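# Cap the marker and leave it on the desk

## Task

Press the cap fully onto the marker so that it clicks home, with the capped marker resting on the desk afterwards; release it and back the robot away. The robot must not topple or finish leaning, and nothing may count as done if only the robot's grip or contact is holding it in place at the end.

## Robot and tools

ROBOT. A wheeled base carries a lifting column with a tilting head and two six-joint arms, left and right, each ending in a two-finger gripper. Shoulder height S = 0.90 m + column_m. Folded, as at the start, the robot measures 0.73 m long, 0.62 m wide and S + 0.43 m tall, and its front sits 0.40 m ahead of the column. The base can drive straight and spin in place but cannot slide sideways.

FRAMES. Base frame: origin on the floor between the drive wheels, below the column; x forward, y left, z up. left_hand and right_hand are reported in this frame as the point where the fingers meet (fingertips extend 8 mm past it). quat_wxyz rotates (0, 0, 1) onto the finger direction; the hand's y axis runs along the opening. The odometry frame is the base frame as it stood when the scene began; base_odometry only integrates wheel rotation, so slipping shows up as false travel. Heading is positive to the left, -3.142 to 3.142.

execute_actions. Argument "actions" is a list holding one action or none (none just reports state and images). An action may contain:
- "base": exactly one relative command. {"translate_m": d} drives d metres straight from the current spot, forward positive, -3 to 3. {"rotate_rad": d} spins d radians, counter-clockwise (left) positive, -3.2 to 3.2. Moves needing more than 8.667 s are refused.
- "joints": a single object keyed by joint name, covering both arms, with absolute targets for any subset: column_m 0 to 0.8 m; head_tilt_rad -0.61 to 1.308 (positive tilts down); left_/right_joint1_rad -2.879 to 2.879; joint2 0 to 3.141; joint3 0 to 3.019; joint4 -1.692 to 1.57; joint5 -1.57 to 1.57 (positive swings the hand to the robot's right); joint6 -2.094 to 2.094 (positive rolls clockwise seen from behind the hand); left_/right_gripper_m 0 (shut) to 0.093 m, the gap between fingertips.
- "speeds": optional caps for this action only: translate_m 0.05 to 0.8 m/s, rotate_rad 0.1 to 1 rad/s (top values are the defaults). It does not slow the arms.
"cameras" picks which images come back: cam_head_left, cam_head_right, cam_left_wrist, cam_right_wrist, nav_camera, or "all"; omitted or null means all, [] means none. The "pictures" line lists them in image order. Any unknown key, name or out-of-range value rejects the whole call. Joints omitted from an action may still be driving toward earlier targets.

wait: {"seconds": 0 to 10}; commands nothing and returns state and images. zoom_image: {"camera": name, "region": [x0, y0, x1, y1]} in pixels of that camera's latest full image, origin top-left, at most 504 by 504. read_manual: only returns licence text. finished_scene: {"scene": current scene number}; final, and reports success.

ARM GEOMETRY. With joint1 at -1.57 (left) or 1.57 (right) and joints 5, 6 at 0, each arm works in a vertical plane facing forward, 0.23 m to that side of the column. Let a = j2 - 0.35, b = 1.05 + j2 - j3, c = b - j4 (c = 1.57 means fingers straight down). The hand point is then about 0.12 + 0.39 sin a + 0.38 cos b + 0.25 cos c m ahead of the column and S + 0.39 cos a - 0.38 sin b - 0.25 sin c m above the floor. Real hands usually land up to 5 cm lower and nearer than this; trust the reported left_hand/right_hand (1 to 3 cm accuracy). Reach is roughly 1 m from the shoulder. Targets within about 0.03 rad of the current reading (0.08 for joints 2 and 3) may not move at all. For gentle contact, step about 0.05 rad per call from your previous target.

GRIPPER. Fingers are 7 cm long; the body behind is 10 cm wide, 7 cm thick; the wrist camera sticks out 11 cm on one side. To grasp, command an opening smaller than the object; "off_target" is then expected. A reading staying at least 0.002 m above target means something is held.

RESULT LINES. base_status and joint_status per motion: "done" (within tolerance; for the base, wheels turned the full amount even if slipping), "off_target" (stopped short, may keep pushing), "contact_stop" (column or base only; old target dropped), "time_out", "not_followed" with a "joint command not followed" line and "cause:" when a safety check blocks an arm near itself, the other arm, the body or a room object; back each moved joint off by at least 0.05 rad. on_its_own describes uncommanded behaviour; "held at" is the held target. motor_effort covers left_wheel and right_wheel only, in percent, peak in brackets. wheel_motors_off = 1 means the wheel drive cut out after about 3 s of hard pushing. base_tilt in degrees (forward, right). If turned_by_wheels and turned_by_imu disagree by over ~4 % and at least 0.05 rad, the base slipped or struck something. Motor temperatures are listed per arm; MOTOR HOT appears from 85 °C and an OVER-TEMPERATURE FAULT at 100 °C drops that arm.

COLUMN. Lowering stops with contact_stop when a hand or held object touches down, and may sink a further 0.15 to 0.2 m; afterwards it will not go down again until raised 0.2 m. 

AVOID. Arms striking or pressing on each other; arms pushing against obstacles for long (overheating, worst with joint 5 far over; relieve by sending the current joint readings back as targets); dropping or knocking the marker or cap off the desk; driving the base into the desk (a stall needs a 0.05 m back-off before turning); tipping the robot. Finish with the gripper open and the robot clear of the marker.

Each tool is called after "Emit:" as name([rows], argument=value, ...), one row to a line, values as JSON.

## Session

Emit:
execute_actions(actions=[])

Scene clock: 0.00 s.
Motor temperatures (°C, as the motors report them): left_arm=[23 26 24 23 23 22] | right_arm=[22 24 26 25 24 23]
base_odometry: x=+0.000 y=+0.000 heading=+0.000 (m, m, rad; odometry frame)
turned_by_wheels: +0.000 (rad since the last result)
turned_by_imu: +0.000 (rad since the last result)
base_tilt: forward=-0.2 right=-0.5 (deg)
base_status: not commanded
joint_positions: column_m=+0.553 head_tilt_rad=+0.865 left_joint1_rad=-1.578 left_joint2_rad=+0.874 left_joint3_rad=+0.414 left_joint4_rad=-0.891 left_joint5_rad=-0.003 left_joint6_rad=-0.008 left_gripper_m=+0.095 right_joint1_rad=+1.571 right_joint2_rad=+0.853 right_joint3_rad=+0.378 right_joint4_rad=-0.925 right_joint5_rad=+0.009 right_joint6_rad=-0.103 right_gripper_m=+0.094
joint_status: not commanded
wheel_motors_off: 0
motor_effort: left_wheel=+2 right_wheel=+7 (%)
left_hand: x=+0.1612 y=+0.2235 z=+1.2406 quat_wxyz=(+0.402, +0.000, -0.916, -0.001) (m; base frame)
right_hand: x=+0.1401 y=-0.2269 z=+1.2533 quat_wxyz=(+0.424, +0.049, -0.904, -0.018) (m; base frame)
pictures: cam_head_left, cam_head_right, cam_left_wrist, cam_right_wrist, nav_camera
Images, in order (width x height): cam_head_left 896x504, cam_head_right 896x504, cam_left_wrist 616x616, cam_right_wrist 616x616, nav_camera 896x504.

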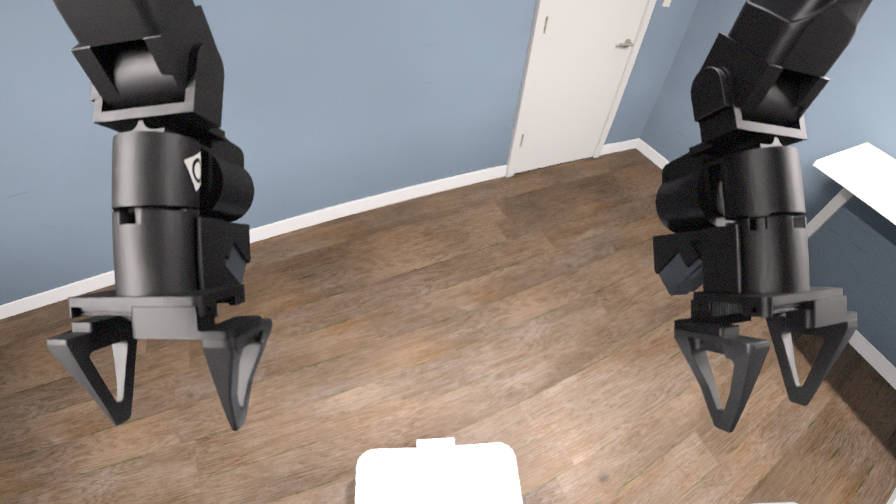

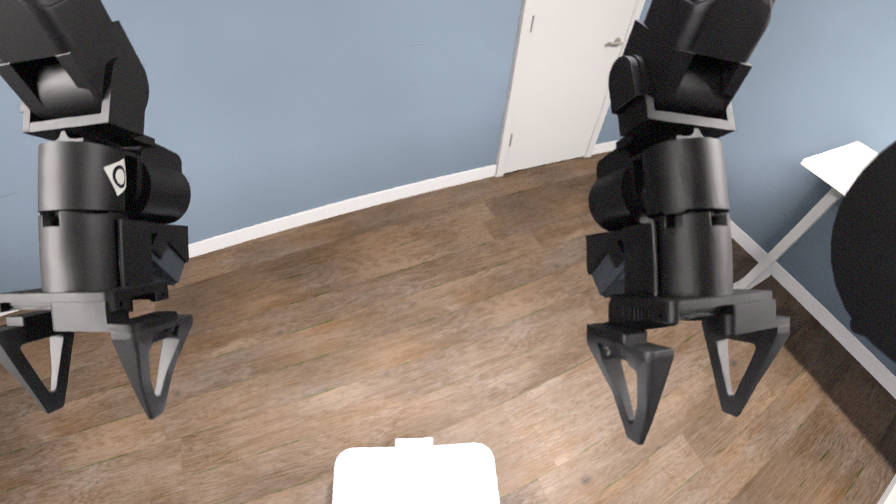

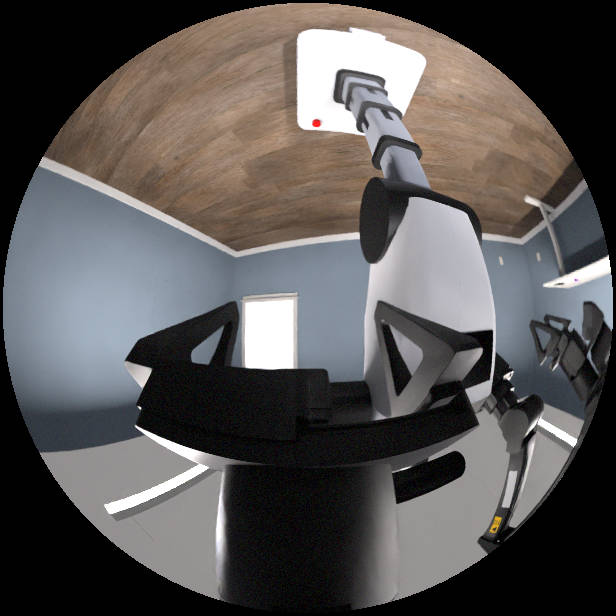

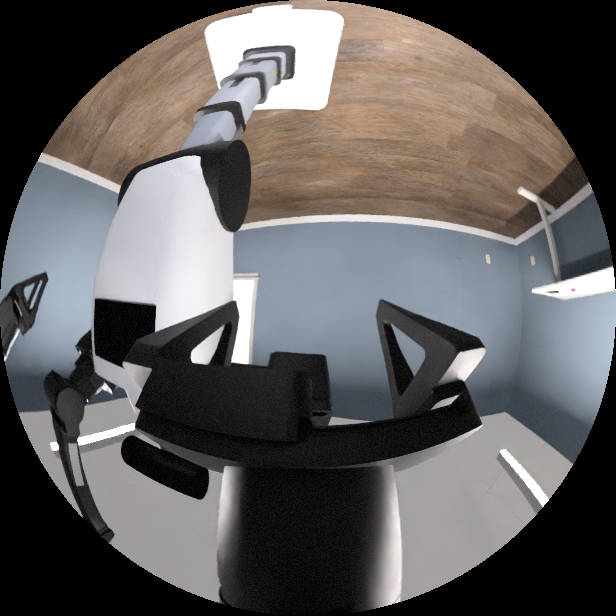

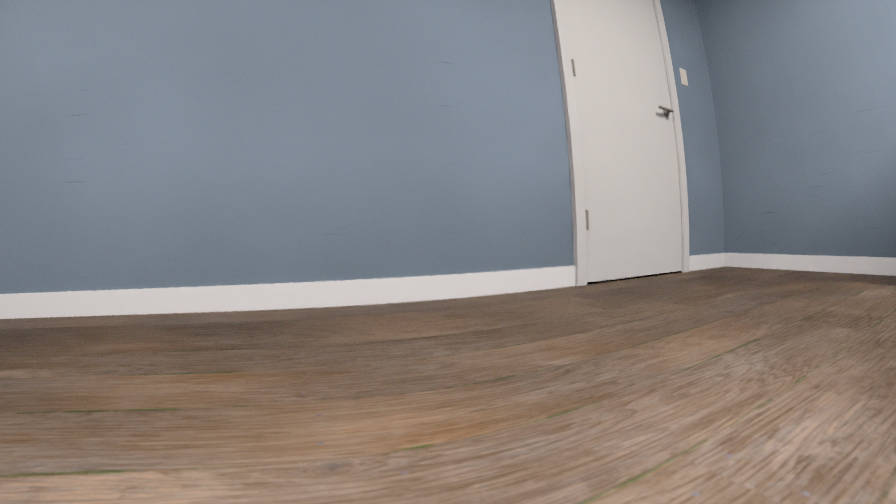

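Emit:
execute_actions([
  {"base":{"rotate_rad":-1.2},"joints":{"column_m":0.45,"head_tilt_rad":0.75}},
], cameras=["cam_head_left","cam_head_right"])

Scene clock: 3.77 s.
Motor temperatures (°C, as the motors report them): left_arm=[23 26 24 23 23 22] | right_arm=[22 24 26 25 24 23]
base_odometry: x=+0.000 y=+0.000 heading=-1.199 (m, m, rad; odometry frame)
turned_by_wheels: -1.199 (rad since the last result)
turned_by_imu: -1.204 (rad since the last result)
base_tilt: forward=-0.2 right=-0.4 (deg)
base_status: done
joint_positions: column_m=+0.450 head_tilt_rad=+0.766 left_joint1_rad=-1.578 left_joint2_rad=+0.874 left_joint3_rad=+0.414 left_joint4_rad=-0.891 left_joint5_rad=-0.003 left_joint6_rad=-0.008 left_gripper_m=+0.095 right_joint1_rad=+1.571 right_joint2_rad=+0.853 right_joint3_rad=+0.378 right_joint4_rad=-0.925 right_joint5_rad=+0.009 right_joint6_rad=-0.103 right_gripper_m=+0.094
joint_status: all done
wheel_motors_off: 0
motor_effort: left_wheel=+2(31) right_wheel=-1(44) (%)
left_hand: x=+0.1612 y=+0.2235 z=+1.1372 quat_wxyz=(+0.402, +0.000, -0.916, -0.001) (m; base frame)
right_hand: x=+0.1401 y=-0.2269 z=+1.1500 quat_wxyz=(+0.424, +0.049, -0.904, -0.018) (m; base frame)
pictures: cam_head_left, cam_head_right
Images, in order (width x height): cam_head_left 896x504, cam_head_right 896x504.

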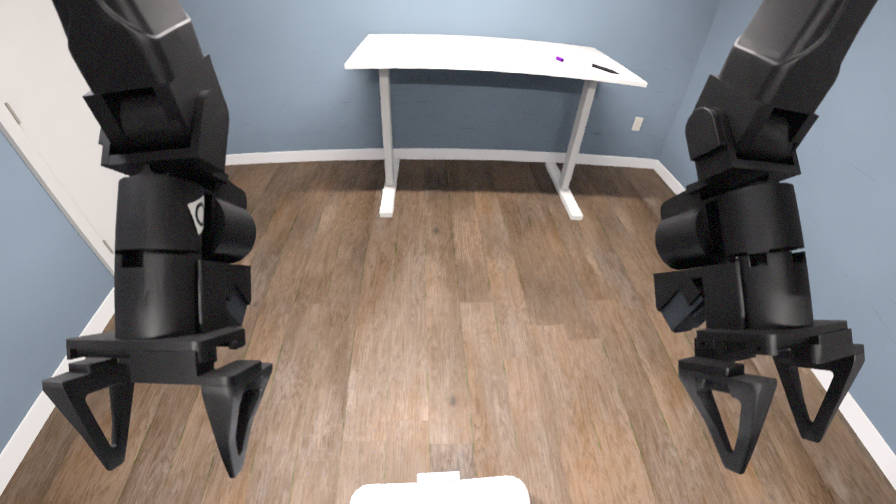

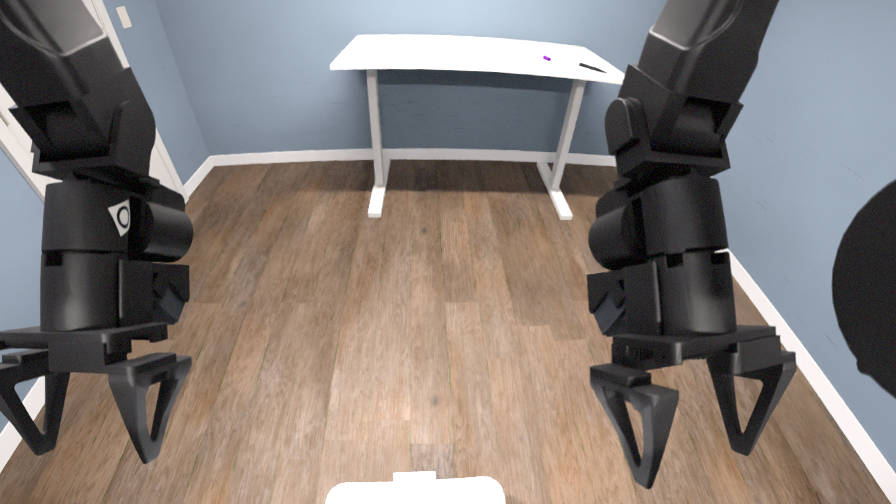

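Emit:
execute_actions([
  {"base":{"rotate_rad":-0.27}},
], cameras=[])

Emit:
execute_actions([
  {"base":{"translate_m":1.05},"joints":{"column_m":0.4,"head_tilt_rad":0.75,"right_joint2_rad":0.75,"right_joint3_rad":1.3,"right_joint4_rad":-1.07,"right_joint5_rad":0,"right_joint6_rad":0}},
], cameras=["cam_head_left","cam_head_right","cam_right_wrist"])

Scene clock: 6.40 s.
Motor temperatures (°C, as the motors report them): left_arm=[23 26 24 23 23 22] | right_arm=[22 24 26 25 24 23]
base_odometry: x=+0.000 y=+0.000 heading=-1.469 (m, m, rad; odometry frame)
turned_by_wheels: -0.269 (rad since the last result)
turned_by_imu: -0.270 (rad since the last result)
base_tilt: forward=-0.1 right=-0.5 (deg)
base_status: done
joint_positions: column_m=+0.450 head_tilt_rad=+0.766 left_joint1_rad=-1.578 left_joint2_rad=+0.874 left_joint3_rad=+0.414 left_joint4_rad=-0.891 left_joint5_rad=-0.003 left_joint6_rad=-0.008 left_gripper_m=+0.095 right_joint1_rad=+1.571 right_joint2_rad=+0.853 right_joint3_rad=+0.378 right_joint4_rad=-0.925 right_joint5_rad=+0.009 right_joint6_rad=-0.103 right_gripper_m=+0.094
joint_status: not commanded
wheel_motors_off: 0
motor_effort: left_wheel=+2(29) right_wheel=-2(33) (%)
left_hand: x=+0.1612 y=+0.2235 z=+1.1372 quat_wxyz=(+0.402, +0.000, -0.916, -0.001) (m; base frame)
right_hand: x=+0.1401 y=-0.2269 z=+1.1500 quat_wxyz=(+0.424, +0.049, -0.904, -0.018) (m; base frame)
pictures: none
No camera images: the call's "cameras" was empty. Leave "cameras" out to get every camera's image.

Scene clock: 9.93 s.
Motor temperatures (°C, as the motors report them): left_arm=[23 26 24 23 23 22] | right_arm=[22 24 26 25 24 23]
base_odometry: x=+0.107 y=-1.045 heading=-1.469 (m, m, rad; odometry frame)
turned_by_wheels: +0.000 (rad since the last result)
turned_by_imu: +0.001 (rad since the last result)
base_tilt: forward=-0.1 right=-0.5 (deg)
base_status: done
joint_positions: column_m=+0.400 head_tilt_rad=+0.765 left_joint1_rad=-1.578 left_joint2_rad=+0.874 left_joint3_rad=+0.415 left_joint4_rad=-0.891 left_joint5_rad=-0.003 left_joint6_rad=-0.008 left_gripper_m=+0.095 right_joint1_rad=+1.571 right_joint2_rad=+0.755 right_joint3_rad=+1.265 right_joint4_rad=-1.066 right_joint5_rad=+0.002 right_joint6_rad=-0.011 right_gripper_m=+0.094
joint_status: all done
wheel_motors_off: 0
motor_effort: left_wheel=+0(47) right_wheel=-2(45) (%)
left_hand: x=+0.1615 y=+0.2235 z=+1.0872 quat_wxyz=(+0.401, +0.000, -0.916, -0.001) (m; base frame)
right_hand: x=+0.5971 y=-0.2256 z=+1.2143 quat_wxyz=(+0.016, +0.005, -1.000, +0.001) (m; base frame)
pictures: cam_head_left, cam_head_right, cam_right_wrist
Images, in order (width x height): cam_head_left 896x504, cam_head_right 896x504, cam_right_wrist 616x616.

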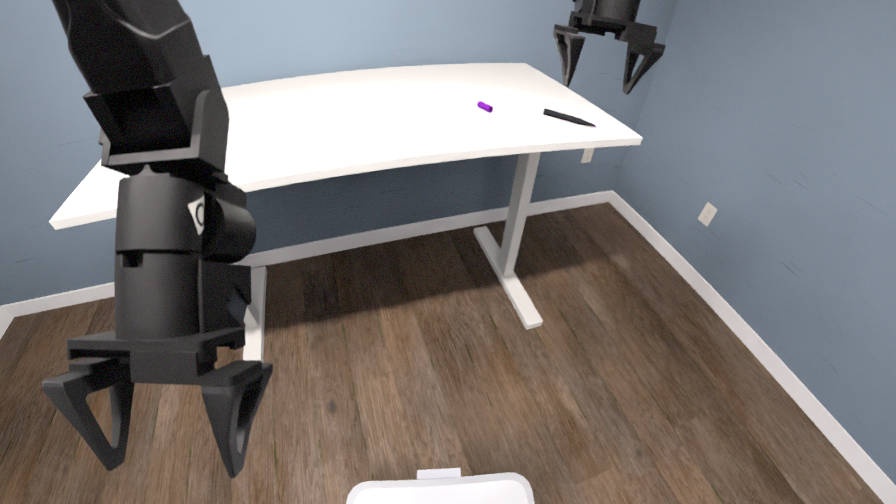

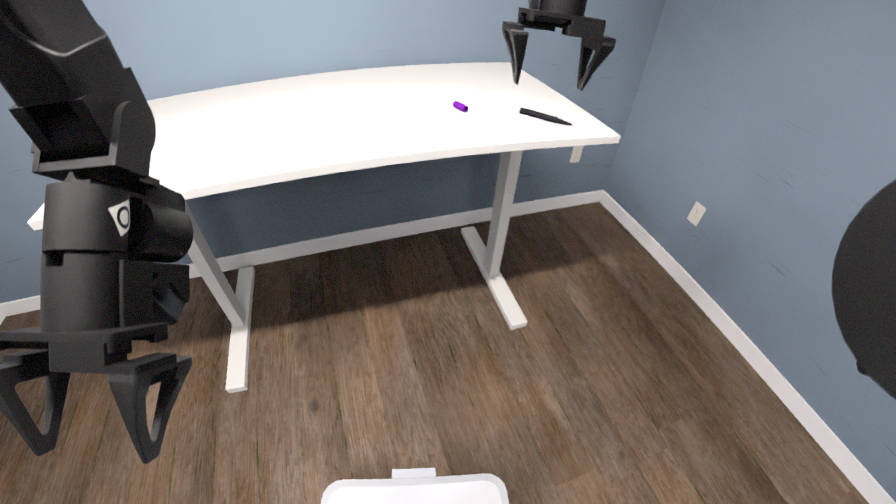

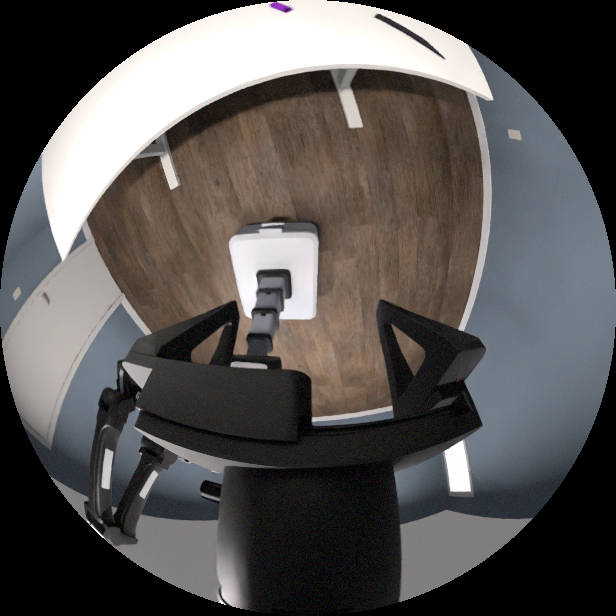

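Emit:
execute_actions([
  {"base":{"translate_m":0.5},"joints":{"left_joint2_rad":1.15,"left_joint3_rad":1.3,"left_joint4_rad":-0.62,"left_joint5_rad":-0.3,"left_joint6_rad":1.65}},
], cameras=[])

Emit:
execute_actions([
  {"base":{"rotate_rad":-0.63},"joints":{"column_m":0.33}},
], cameras=["cam_head_left","cam_left_wrist","cam_right_wrist"])

Scene clock: 19.77 s.
Motor temperatures (°C, as the motors report them): left_arm=[23 26 24 23 23 22] | right_arm=[22 24 28 25 24 23]
base_odometry: x=+0.158 y=-1.542 heading=-1.469 (m, m, rad; odometry frame)
turned_by_wheels: +0.000 (rad since the last result)
turned_by_imu: +0.002 (rad since the last result)
base_tilt: forward=-0.1 right=-0.5 (deg)
base_status: done
joint_positions: column_m=+0.400 head_tilt_rad=+0.765 left_joint1_rad=-1.578 left_joint2_rad=+1.155 left_joint3_rad=+1.281 left_joint4_rad=-0.625 left_joint5_rad=-0.297 left_joint6_rad=+1.642 left_gripper_m=+0.095 right_joint1_rad=+1.571 right_joint2_rad=+0.755 right_joint3_rad=+1.268 right_joint4_rad=-1.067 right_joint5_rad=+0.002 right_joint6_rad=-0.011 right_gripper_m=+0.094
joint_status: all done
wheel_motors_off: 0
motor_effort: left_wheel=+0(29) right_wheel=-1(33) (%)
left_hand: x=+0.6390 y=+0.2712 z=+1.0248 quat_wxyz=(+0.098, -0.724, -0.674, -0.108) (m; base frame)
right_hand: x=+0.5978 y=-0.2256 z=+1.2148 quat_wxyz=(+0.016, +0.005, -1.000, +0.001) (m; base frame)
pictures: none
No camera images: the call's "cameras" was empty. Leave "cameras" out to get every camera's image.

Scene clock: 21.67 s.
Motor temperatures (°C, as the motors report them): left_arm=[23 26 24 23 23 22] | right_arm=[22 25 28 25 24 23]
base_odometry: x=+0.158 y=-1.542 heading=-2.098 (m, m, rad; odometry frame)
turned_by_wheels: -0.629 (rad since the last result)
turned_by_imu: -0.630 (rad since the last result)
base_tilt: forward=-0.1 right=-0.5 (deg)
base_status: done
joint_positions: column_m=+0.330 head_tilt_rad=+0.765 left_joint1_rad=-1.577 left_joint2_rad=+1.137 left_joint3_rad=+1.282 left_joint4_rad=-0.625 left_joint5_rad=-0.310 left_joint6_rad=+1.656 left_gripper_m=+0.095 right_joint1_rad=+1.571 right_joint2_rad=+0.755 right_joint3_rad=+1.268 right_joint4_rad=-1.067 right_joint5_rad=+0.001 right_joint6_rad=-0.011 right_gripper_m=+0.094
joint_status: all done
wheel_motors_off: 0
motor_effort: left_wheel=+2(41) right_wheel=+0(51) (%)
left_hand: x=+0.6449 y=+0.2737 z=+0.9656 quat_wxyz=(+0.097, -0.727, -0.670, -0.119) (m; base frame)
right_hand: x=+0.5978 y=-0.2254 z=+1.1448 quat_wxyz=(+0.016, +0.005, -1.000, +0.000) (m; base frame)
pictures: cam_head_left, cam_left_wrist, cam_right_wrist
Images, in order (width x height): cam_head_left 896x504, cam_left_wrist 616x616, cam_right_wrist 616x616.

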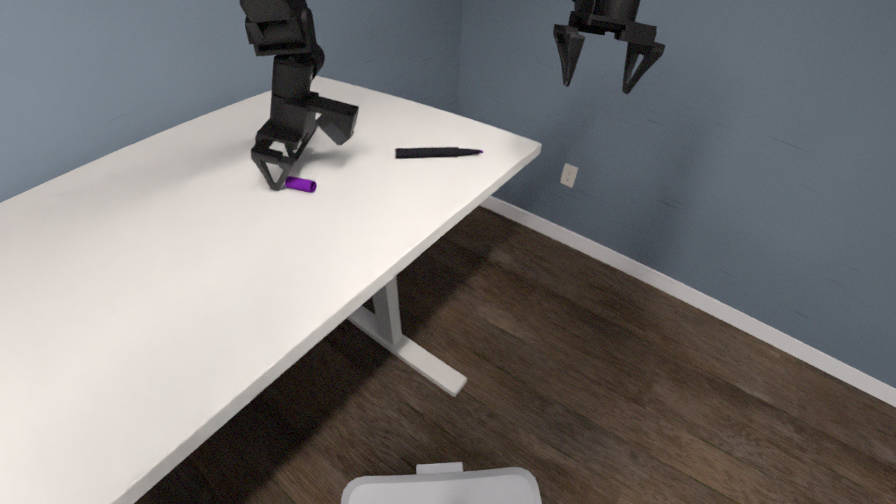

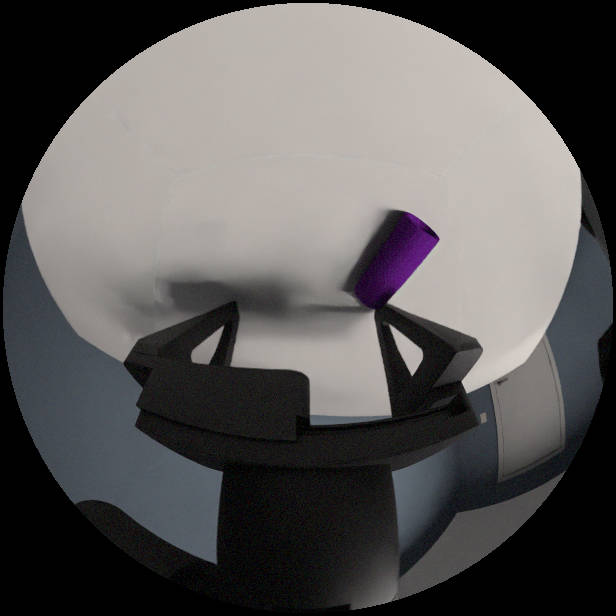

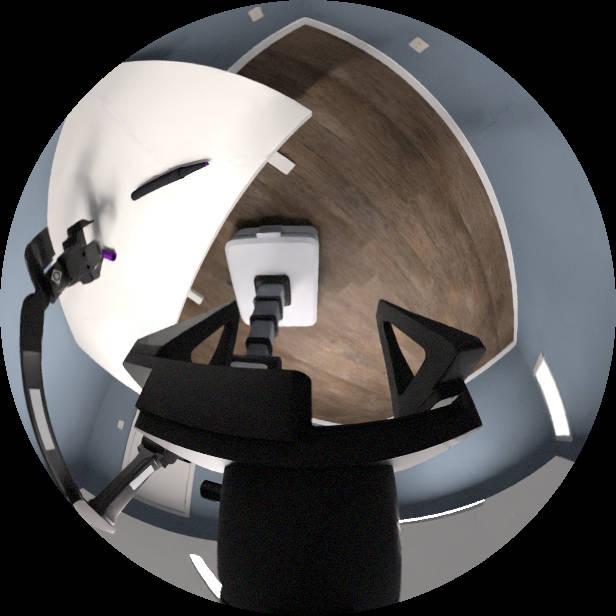

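Emit:
execute_actions([
  {"joints":{"column_m":0.37}},
], cameras=[])

Emit:
execute_actions([
  {"base":{"translate_m":-0.065},"joints":{"left_joint4_rad":-0.53,"left_joint5_rad":-0.28,"left_joint6_rad":1.97}},
], cameras=[])

Emit:
execute_actions([
  {"base":{"rotate_rad":-0.04},"joints":{"left_gripper_m":0.07,"column_m":0.35}},
], cameras=["cam_head_left","cam_left_wrist"])

Scene clock: 24.53 s.
Motor temperatures (°C, as the motors report them): left_arm=[23 26 25 23 23 22] | right_arm=[22 25 29 25 24 23]
base_odometry: x=+0.158 y=-1.542 heading=-2.098 (m, m, rad; odometry frame)
turned_by_wheels: +0.000 (rad since the last result)
turned_by_imu: +0.001 (rad since the last result)
base_tilt: forward=-0.2 right=-0.4 (deg)
base_status: not commanded
joint_positions: column_m=+0.370 head_tilt_rad=+0.765 left_joint1_rad=-1.577 left_joint2_rad=+1.137 left_joint3_rad=+1.282 left_joint4_rad=-0.625 left_joint5_rad=-0.303 left_joint6_rad=+1.656 left_gripper_m=+0.095 right_joint1_rad=+1.571 right_joint2_rad=+0.755 right_joint3_rad=+1.268 right_joint4_rad=-1.067 right_joint5_rad=+0.001 right_joint6_rad=-0.011 right_gripper_m=+0.094
joint_status: all done
wheel_motors_off: 0
motor_effort: left_wheel=+6(6) right_wheel=-5(6) (%)
left_hand: x=+0.6447 y=+0.2726 z=+1.0046 quat_wxyz=(+0.094, -0.727, -0.670, -0.116) (m; base frame)
right_hand: x=+0.5978 y=-0.2254 z=+1.1847 quat_wxyz=(+0.016, +0.005, -1.000, +0.000) (m; base frame)
pictures: none
No camera images: the call's "cameras" was empty. Leave "cameras" out to get every camera's image.

Scene clock: 25.87 s.
Motor temperatures (°C, as the motors report them): left_arm=[23 26 25 23 23 22] | right_arm=[22 25 29 25 24 23]
base_odometry: x=+0.190 y=-1.486 heading=-2.098 (m, m, rad; odometry frame)
turned_by_wheels: -0.001 (rad since the last result)
turned_by_imu: +0.000 (rad since the last result)
base_tilt: forward=-0.1 right=-0.5 (deg)
base_status: done
joint_positions: column_m=+0.370 head_tilt_rad=+0.765 left_joint1_rad=-1.577 left_joint2_rad=+1.137 left_joint3_rad=+1.282 left_joint4_rad=-0.537 left_joint5_rad=-0.282 left_joint6_rad=+1.962 left_gripper_m=+0.095 right_joint1_rad=+1.571 right_joint2_rad=+0.754 right_joint3_rad=+1.269 right_joint4_rad=-1.069 right_joint5_rad=+0.001 right_joint6_rad=-0.011 right_gripper_m=+0.094
joint_status: all done
wheel_motors_off: 0
motor_effort: left_wheel=-1(32) right_wheel=+0(57) (%)
left_hand: x=+0.6656 y=+0.2691 z=+1.0054 quat_wxyz=(+0.078, -0.817, -0.556, -0.130) (m; base frame)
right_hand: x=+0.5981 y=-0.2254 z=+1.1856 quat_wxyz=(+0.015, +0.005, -1.000, +0.000) (m; base frame)
pictures: none
No camera images: the call's "cameras" was empty. Leave "cameras" out to get every camera's image.

Scene clock: 26.73 s.
Motor temperatures (°C, as the motors report them): left_arm=[23 26 25 23 23 22] | right_arm=[22 25 29 25 24 23]
base_odometry: x=+0.190 y=-1.486 heading=-2.137 (m, m, rad; odometry frame)
turned_by_wheels: -0.039 (rad since the last result)
turned_by_imu: -0.038 (rad since the last result)
base_tilt: forward=-0.1 right=-0.5 (deg)
base_status: done
joint_positions: column_m=+0.350 head_tilt_rad=+0.765 left_joint1_rad=-1.578 left_joint2_rad=+1.137 left_joint3_rad=+1.282 left_joint4_rad=-0.537 left_joint5_rad=-0.281 left_joint6_rad=+1.962 left_gripper_m=+0.070 right_joint1_rad=+1.571 right_joint2_rad=+0.754 right_joint3_rad=+1.269 right_joint4_rad=-1.069 right_joint5_rad=+0.001 right_joint6_rad=-0.011 right_gripper_m=+0.094
joint_status: all done
wheel_motors_off: 0
motor_effort: left_wheel=+0(47) right_wheel=+0(41) (%)
left_hand: x=+0.6656 y=+0.2688 z=+0.9855 quat_wxyz=(+0.078, -0.817, -0.556, -0.130) (m; base frame)
right_hand: x=+0.5981 y=-0.2254 z=+1.1657 quat_wxyz=(+0.015, +0.005, -1.000, +0.000) (m; base frame)
pictures: cam_head_left, cam_left_wrist
Images, in order (width x height): cam_head_left 896x504, cam_left_wrist 616x616.

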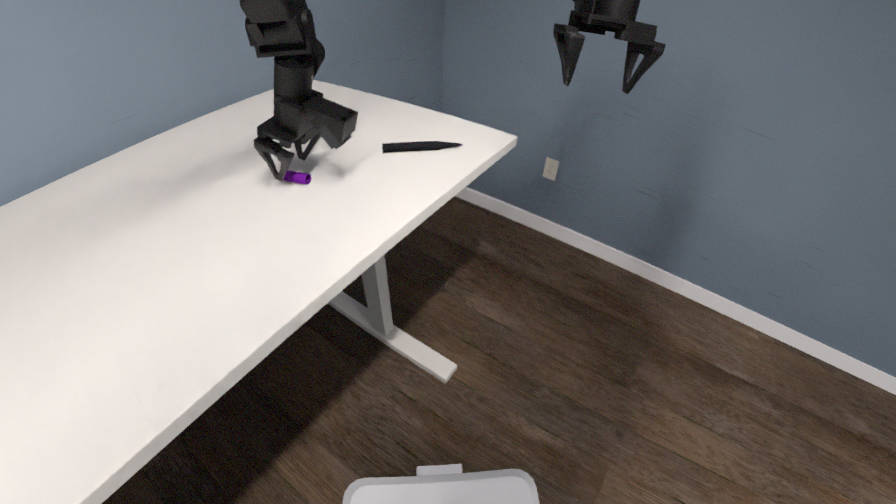

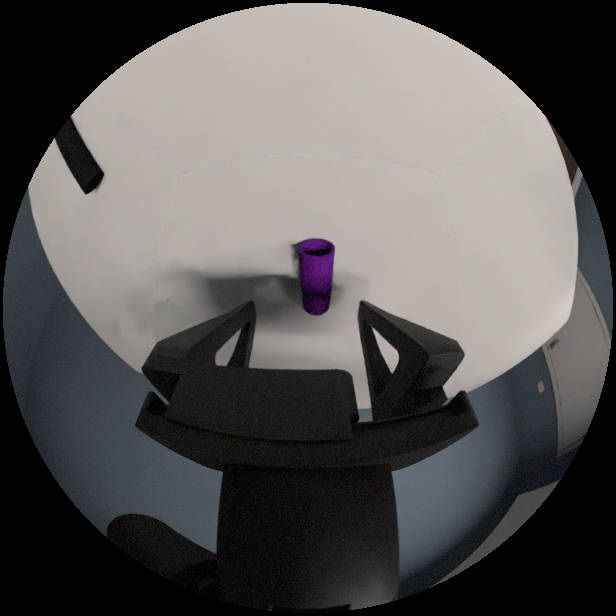

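Emit:
execute_actions([
  {"joints":{"column_m":0.332,"left_gripper_m":0.045}},
], cameras=["cam_head_left","cam_left_wrist"])

Emit:
zoom_image(camera="cam_head_left", region=[240, 110, 360, 200])

Scene clock: 28.50 s.
Motor temperatures (°C, as the motors report them): left_arm=[23 27 25 23 23 22] | right_arm=[22 25 29 25 24 23]
base_odometry: x=+0.190 y=-1.486 heading=-2.137 (m, m, rad; odometry frame)
turned_by_wheels: +0.000 (rad since the last result)
turned_by_imu: +0.001 (rad since the last result)
base_tilt: forward=-0.1 right=-0.5 (deg)
base_status: not commanded
joint_positions: column_m=+0.332 head_tilt_rad=+0.765 left_joint1_rad=-1.578 left_joint2_rad=+1.138 left_joint3_rad=+1.282 left_joint4_rad=-0.537 left_joint5_rad=-0.281 left_joint6_rad=+1.962 left_gripper_m=+0.045 right_joint1_rad=+1.571 right_joint2_rad=+0.754 right_joint3_rad=+1.269 right_joint4_rad=-1.069 right_joint5_rad=+0.001 right_joint6_rad=-0.011 right_gripper_m=+0.094
joint_status: all done
wheel_motors_off: 0
motor_effort: left_wheel=+2(2) right_wheel=-3(2) (%)
left_hand: x=+0.6655 y=+0.2688 z=+0.9673 quat_wxyz=(+0.078, -0.817, -0.556, -0.130) (m; base frame)
right_hand: x=+0.5981 y=-0.2254 z=+1.1477 quat_wxyz=(+0.015, +0.005, -1.000, +0.000) (m; base frame)
pictures: cam_head_left, cam_left_wrist
Images, in order (width x height): cam_head_left 896x504, cam_left_wrist 616x616.

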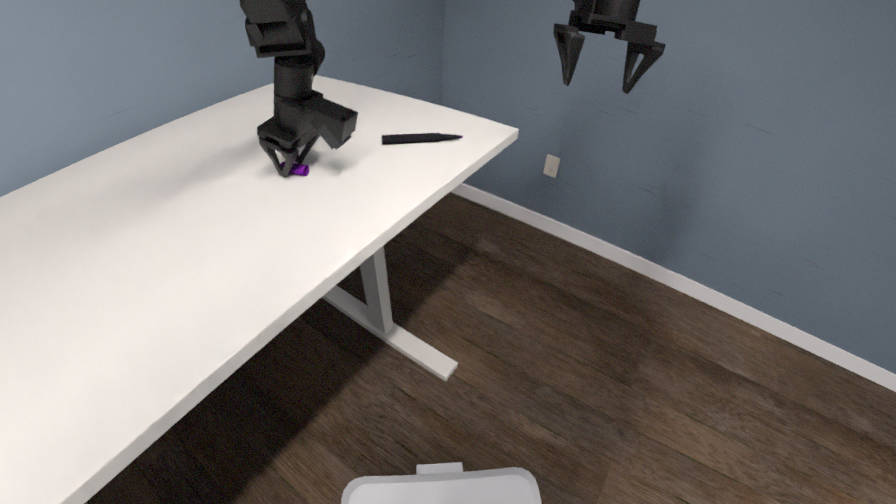

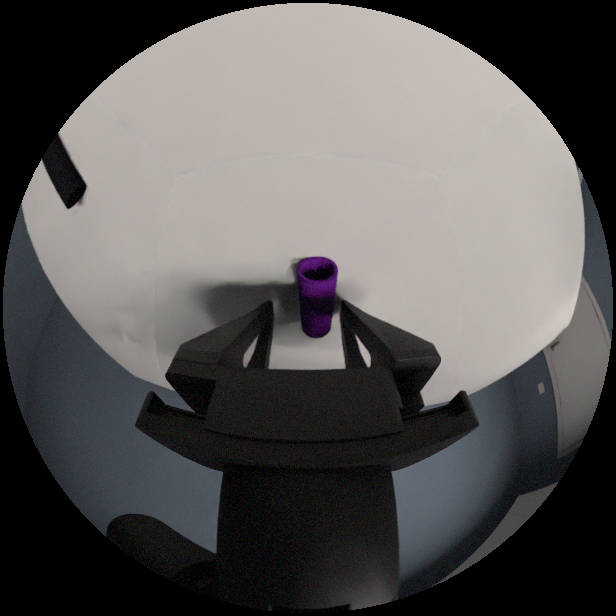

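Region (240, 110, 360, 200) of cam_head_left's 896x504 image, scaled by 4.200, with more detail than that image has; it fills the top 378 rows of this view, and the rest is white.

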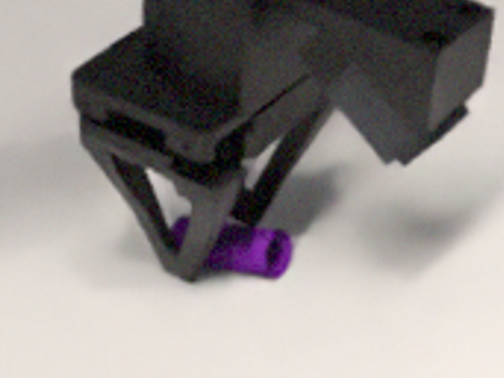

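Emit:
execute_actions([
  {"joints":{"column_m":0.326}},
], cameras=[])

Emit:
execute_actions([
  {"joints":{"left_gripper_m":0}},
], cameras=["cam_left_wrist"])

Emit:
execute_actions([
  {"joints":{"column_m":0.40}},
], cameras=["cam_left_wrist"])

Scene clock: 30.70 s.
Motor temperatures (°C, as the motors report them): left_arm=[23 27 25 23 23 22] | right_arm=[22 25 29 25 24 23]
base_odometry: x=+0.190 y=-1.486 heading=-2.137 (m, m, rad; odometry frame)
turned_by_wheels: +0.000 (rad since the last result)
turned_by_imu: +0.001 (rad since the last result)
base_tilt: forward=-0.1 right=-0.5 (deg)
base_status: not commanded
joint_positions: column_m=+0.326 head_tilt_rad=+0.765 left_joint1_rad=-1.578 left_joint2_rad=+1.130 left_joint3_rad=+1.282 left_joint4_rad=-0.537 left_joint5_rad=-0.284 left_joint6_rad=+1.965 left_gripper_m=+0.045 right_joint1_rad=+1.571 right_joint2_rad=+0.754 right_joint3_rad=+1.269 right_joint4_rad=-1.069 right_joint5_rad=+0.001 right_joint6_rad=-0.011 right_gripper_m=+0.094
joint_status: all done
wheel_motors_off: 0
motor_effort: left_wheel=+2(2) right_wheel=-4(4) (%)
left_hand: x=+0.6675 y=+0.2693 z=+0.9656 quat_wxyz=(+0.077, -0.817, -0.555, -0.134) (m; base frame)
right_hand: x=+0.5981 y=-0.2254 z=+1.1418 quat_wxyz=(+0.015, +0.005, -1.000, +0.000) (m; base frame)
pictures: none
No camera images: the call's "cameras" was empty. Leave "cameras" out to get every camera's image.

Scene clock: 31.27 s.
Motor temperatures (°C, as the motors report them): left_arm=[23 27 25 23 23 22] | right_arm=[22 25 29 25 24 23]
base_odometry: x=+0.190 y=-1.486 heading=-2.137 (m, m, rad; odometry frame)
turned_by_wheels: +0.000 (rad since the last result)
turned_by_imu: +0.000 (rad since the last result)
base_tilt: forward=-0.1 right=-0.4 (deg)
base_status: not commanded
joint_positions: column_m=+0.326 head_tilt_rad=+0.765 left_joint1_rad=-1.578 left_joint2_rad=+1.130 left_joint3_rad=+1.282 left_joint4_rad=-0.537 left_joint5_rad=-0.284 left_joint6_rad=+1.965 left_gripper_m=+0.019 right_joint1_rad=+1.571 right_joint2_rad=+0.754 right_joint3_rad=+1.269 right_joint4_rad=-1.069 right_joint5_rad=+0.001 right_joint6_rad=-0.011 right_gripper_m=+0.094
joint_status: left_gripper_m off_target (ended at +0.019, target +0.000)
wheel_motors_off: 0
motor_effort: left_wheel=+2(3) right_wheel=-4(4) (%)
left_hand: x=+0.6677 y=+0.2692 z=+0.9657 quat_wxyz=(+0.077, -0.817, -0.555, -0.134) (m; base frame)
right_hand: x=+0.5981 y=-0.2254 z=+1.1418 quat_wxyz=(+0.015, +0.005, -1.000, +0.000) (m; base frame)
pictures: cam_left_wrist
Images, in order (width x height): cam_left_wrist 616x616.

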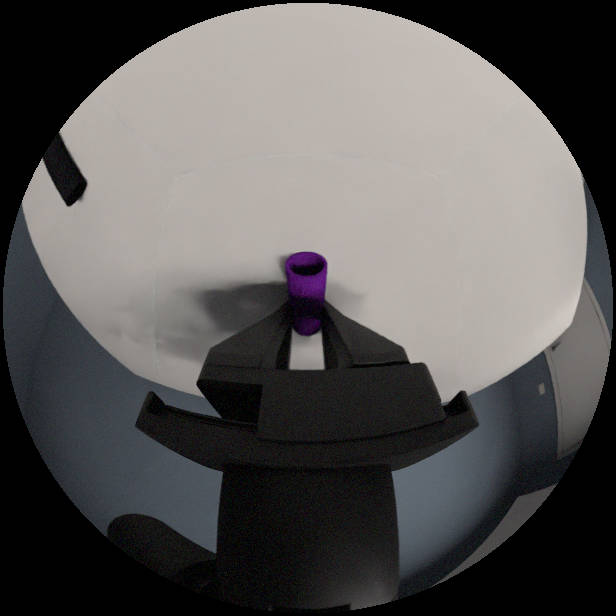

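Scene clock: 32.83 s.
Motor temperatures (°C, as the motors report them): left_arm=[23 27 25 23 23 22] | right_arm=[22 25 29 25 24 23]
base_odometry: x=+0.190 y=-1.486 heading=-2.137 (m, m, rad; odometry frame)
turned_by_wheels: +0.000 (rad since the last result)
turned_by_imu: +0.001 (rad since the last result)
base_tilt: forward=-0.2 right=-0.5 (deg)
base_status: not commanded
joint_positions: column_m=+0.400 head_tilt_rad=+0.765 left_joint1_rad=-1.578 left_joint2_rad=+1.133 left_joint3_rad=+1.282 left_joint4_rad=-0.537 left_joint5_rad=-0.283 left_joint6_rad=+1.965 left_gripper_m=+0.019 right_joint1_rad=+1.571 right_joint2_rad=+0.754 right_joint3_rad=+1.269 right_joint4_rad=-1.069 right_joint5_rad=+0.001 right_joint6_rad=-0.011 right_gripper_m=+0.094
joint_status: all done
wheel_motors_off: 0
motor_effort: left_wheel=+2(3) right_wheel=-5(5) (%)
left_hand: x=+0.6671 y=+0.2690 z=+1.0382 quat_wxyz=(+0.077, -0.818, -0.555, -0.133) (m; base frame)
right_hand: x=+0.5981 y=-0.2254 z=+1.2155 quat_wxyz=(+0.015, +0.005, -1.000, +0.000) (m; base frame)
pictures: cam_left_wrist
Images, in order (width x height): cam_left_wrist 616x616.

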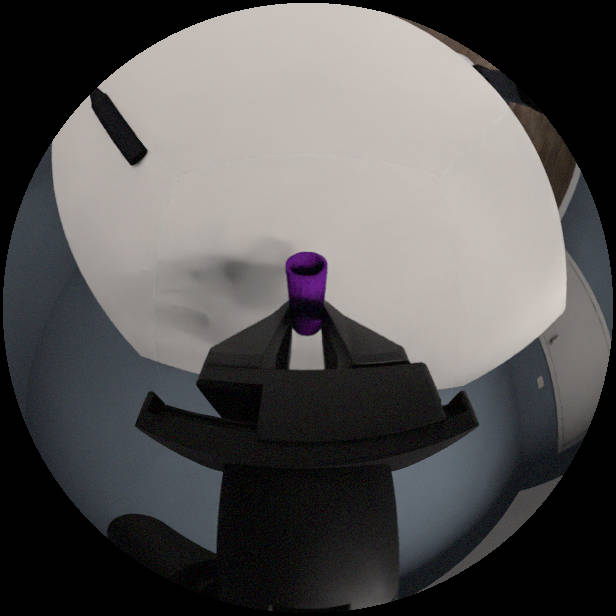

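Emit:
execute_actions([
  {"base":{"rotate_rad":0.4},"joints":{"column_m":0.33,"left_joint2_rad":0.6,"left_joint3_rad":0.95,"left_joint4_rad":0.1,"left_joint5_rad":0,"left_joint6_rad":0,"right_joint2_rad":1.0,"right_joint3_rad":1.5,"right_joint4_rad":-1.0,"right_joint6_rad":-1.45,"right_gripper_m":0.07}},
], cameras=["cam_head_left","cam_right_wrist"])

Scene clock: 36.70 s.
Motor temperatures (°C, as the motors report them): left_arm=[23 27 25 23 23 22] | right_arm=[22 25 29 25 24 23]
base_odometry: x=+0.190 y=-1.486 heading=-1.738 (m, m, rad; odometry frame)
turned_by_wheels: +0.399 (rad since the last result)
turned_by_imu: +0.401 (rad since the last result)
base_tilt: forward=-0.1 right=-0.4 (deg)
base_status: done
joint_positions: column_m=+0.330 head_tilt_rad=+0.765 left_joint1_rad=-1.578 left_joint2_rad=+0.585 left_joint3_rad=+0.954 left_joint4_rad=+0.092 left_joint5_rad=-0.001 left_joint6_rad=+0.008 left_gripper_m=+0.019 right_joint1_rad=+1.572 right_joint2_rad=+1.009 right_joint3_rad=+1.479 right_joint4_rad=-1.000 right_joint5_rad=+0.001 right_joint6_rad=-1.439 right_gripper_m=+0.070
joint_status: all done
wheel_motors_off: 0
motor_effort: left_wheel=+0(42) right_wheel=+0(51) (%)
left_hand: x=+0.7172 y=+0.2226 z=+1.2304 quat_wxyz=(-0.473, -0.003, -0.881, +0.001) (m; base frame)
right_hand: x=+0.6791 y=-0.2251 z=+1.0812 quat_wxyz=(+0.002, +0.659, -0.752, -0.002) (m; base frame)
pictures: cam_head_left, cam_right_wrist
Images, in order (width x height): cam_head_left 896x504, cam_right_wrist 616x616.

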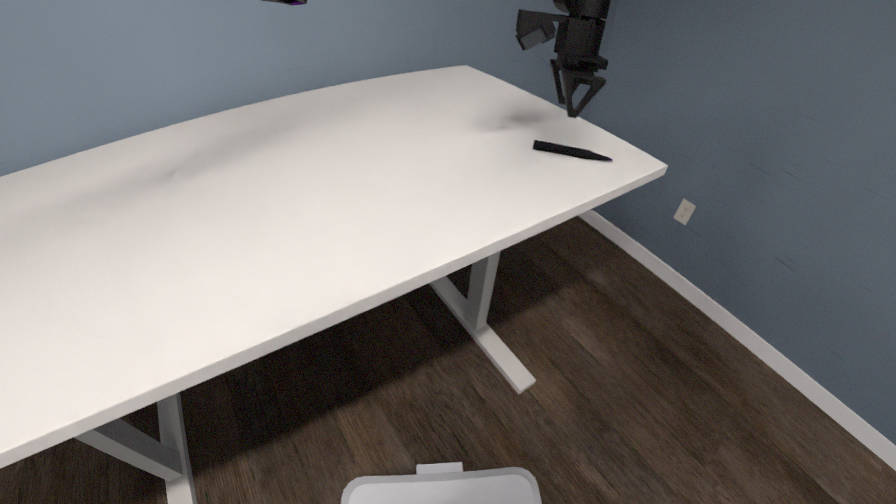

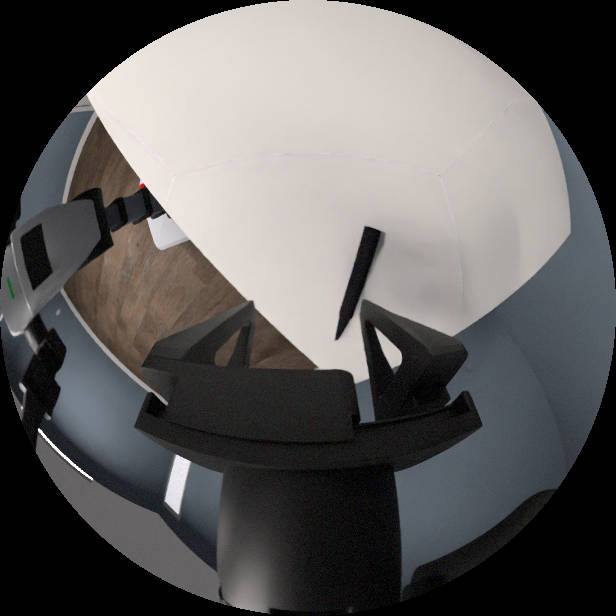

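Emit:
execute_actions([
  {"base":{"translate_m":0.06},"joints":{"column_m":0.245,"right_joint6_rad":-1.15}},
], cameras=["cam_head_left","cam_right_wrist"])

Scene clock: 39.47 s.
Motor temperatures (°C, as the motors report them): left_arm=[23 27 26 23 23 22] | right_arm=[22 25 29 25 24 23]
base_odometry: x=+0.181 y=-1.545 heading=-1.737 (m, m, rad; odometry frame)
turned_by_wheels: +0.000 (rad since the last result)
turned_by_imu: +0.001 (rad since the last result)
base_tilt: forward=-0.1 right=-0.5 (deg)
base_status: done
joint_positions: column_m=+0.245 head_tilt_rad=+0.765 left_joint1_rad=-1.578 left_joint2_rad=+0.586 left_joint3_rad=+0.953 left_joint4_rad=+0.092 left_joint5_rad=-0.001 left_joint6_rad=+0.008 left_gripper_m=+0.019 right_joint1_rad=+1.572 right_joint2_rad=+1.009 right_joint3_rad=+1.479 right_joint4_rad=-1.000 right_joint5_rad=+0.001 right_joint6_rad=-1.161 right_gripper_m=+0.070
joint_status: all done
wheel_motors_off: 0
motor_effort: left_wheel=+1(34) right_wheel=+2(61) (%)
left_hand: x=+0.7170 y=+0.2226 z=+1.1445 quat_wxyz=(-0.472, -0.003, -0.882, +0.001) (m; base frame)
right_hand: x=+0.6791 y=-0.2251 z=+0.9962 quat_wxyz=(+0.003, +0.549, -0.836, -0.002) (m; base frame)
pictures: cam_head_left, cam_right_wrist
Images, in order (width x height): cam_head_left 896x504, cam_right_wrist 616x616.

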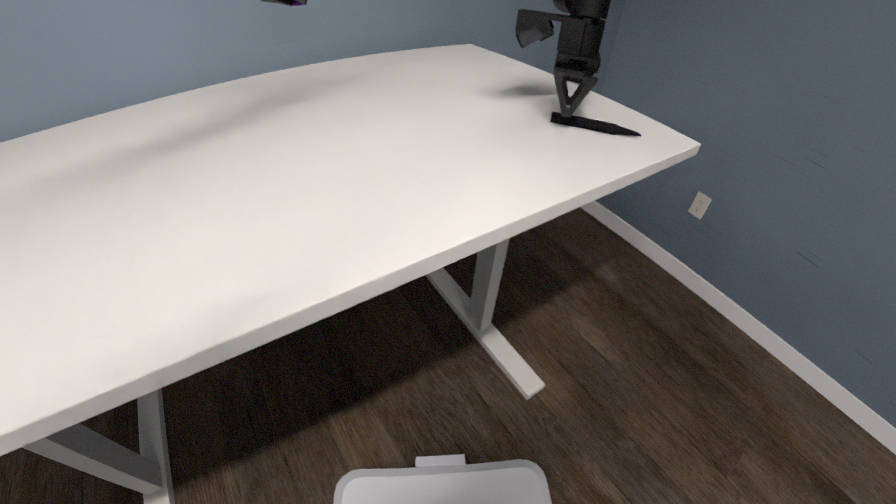

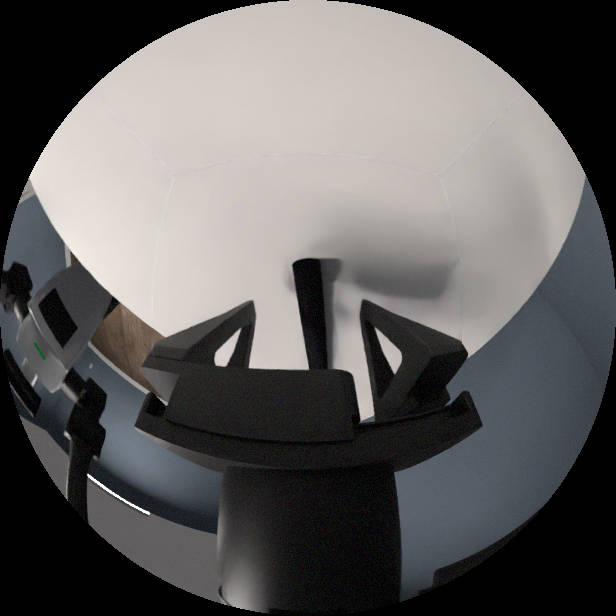

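Emit:
execute_actions([
  {"base":{"rotate_rad":-0.02},"joints":{"column_m":0.228,"right_joint6_rad":-1.29}},
], cameras=[])

Emit:
execute_actions([
  {"joints":{"column_m":0.213,"right_gripper_m":0.045}},
], cameras=["cam_head_left","cam_right_wrist"])

Emit:
zoom_image(camera="cam_head_left", region=[520, 50, 670, 140])

Scene clock: 41.50 s.
Motor temperatures (°C, as the motors report them): left_arm=[23 27 26 23 23 22] | right_arm=[22 25 29 25 24 23]
base_odometry: x=+0.181 y=-1.545 heading=-1.756 (m, m, rad; odometry frame)
turned_by_wheels: -0.019 (rad since the last result)
turned_by_imu: -0.019 (rad since the last result)
base_tilt: forward=-0.1 right=-0.4 (deg)
base_status: done
joint_positions: column_m=+0.228 head_tilt_rad=+0.765 left_joint1_rad=-1.578 left_joint2_rad=+0.586 left_joint3_rad=+0.953 left_joint4_rad=+0.092 left_joint5_rad=-0.001 left_joint6_rad=+0.008 left_gripper_m=+0.019 right_joint1_rad=+1.571 right_joint2_rad=+1.009 right_joint3_rad=+1.479 right_joint4_rad=-1.000 right_joint5_rad=+0.001 right_joint6_rad=-1.280 right_gripper_m=+0.070
joint_status: all done
wheel_motors_off: 0
motor_effort: left_wheel=+1(33) right_wheel=+1(29) (%)
left_hand: x=+0.7170 y=+0.2226 z=+1.1272 quat_wxyz=(-0.472, -0.003, -0.882, +0.001) (m; base frame)
right_hand: x=+0.6791 y=-0.2253 z=+0.9792 quat_wxyz=(+0.003, +0.597, -0.802, -0.002) (m; base frame)
pictures: none
No camera images: the call's "cameras" was empty. Leave "cameras" out to get every camera's image.

Scene clock: 42.27 s.
Motor temperatures (°C, as the motors report them): left_arm=[23 27 26 23 23 22] | right_arm=[22 25 29 25 24 23]
base_odometry: x=+0.181 y=-1.545 heading=-1.756 (m, m, rad; odometry frame)
turned_by_wheels: +0.000 (rad since the last result)
turned_by_imu: +0.000 (rad since the last result)
base_tilt: forward=-0.1 right=-0.5 (deg)
base_status: not commanded
joint_positions: column_m=+0.213 head_tilt_rad=+0.765 left_joint1_rad=-1.578 left_joint2_rad=+0.587 left_joint3_rad=+0.953 left_joint4_rad=+0.092 left_joint5_rad=-0.001 left_joint6_rad=+0.008 left_gripper_m=+0.019 right_joint1_rad=+1.571 right_joint2_rad=+0.998 right_joint3_rad=+1.479 right_joint4_rad=-1.001 right_joint5_rad=+0.001 right_joint6_rad=-1.280 right_gripper_m=+0.045
joint_status: all done
wheel_motors_off: 0
motor_effort: left_wheel=+2(2) right_wheel=-2(1) (%)
left_hand: x=+0.7170 y=+0.2226 z=+1.1118 quat_wxyz=(-0.471, -0.003, -0.882, +0.001) (m; base frame)
right_hand: x=+0.6806 y=-0.2253 z=+0.9705 quat_wxyz=(-0.001, +0.598, -0.802, +0.001) (m; base frame)
pictures: cam_head_left, cam_right_wrist
Images, in order (width x height): cam_head_left 896x504, cam_right_wrist 616x616.

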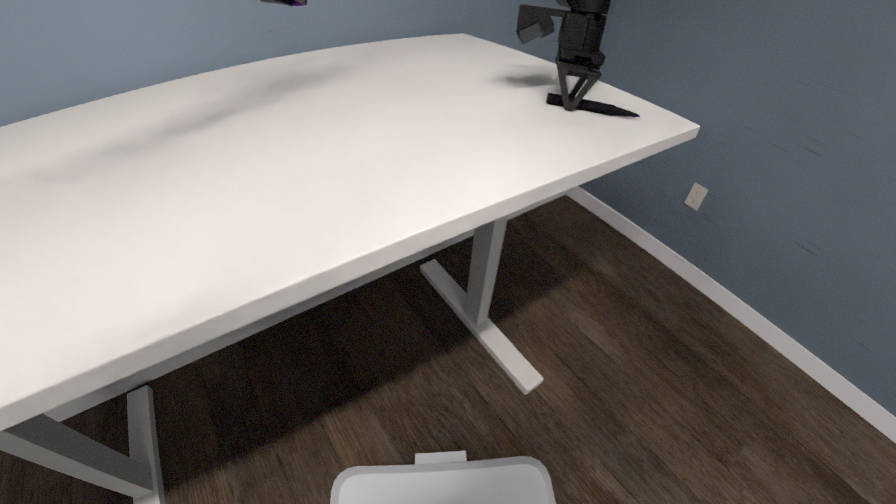

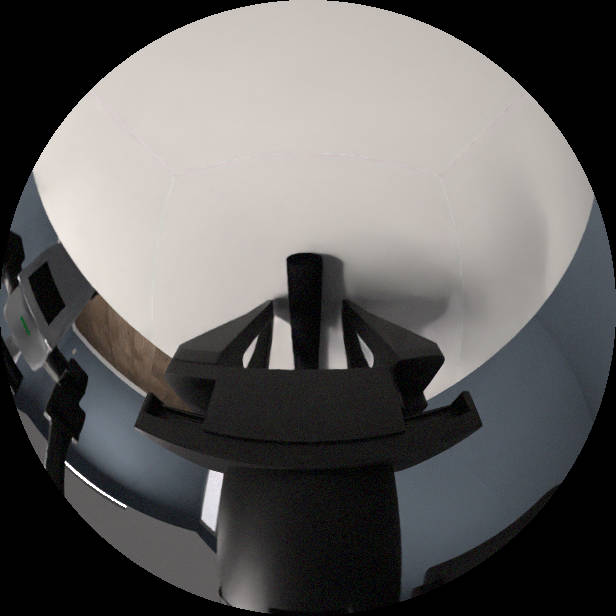

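Region (520, 50, 670, 140) of cam_head_left's 896x504 image, scaled by 3.360, with more detail than that image has; it fills the top 302 rows of this view, and the rest is white.

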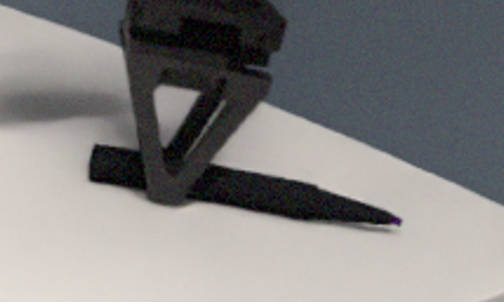

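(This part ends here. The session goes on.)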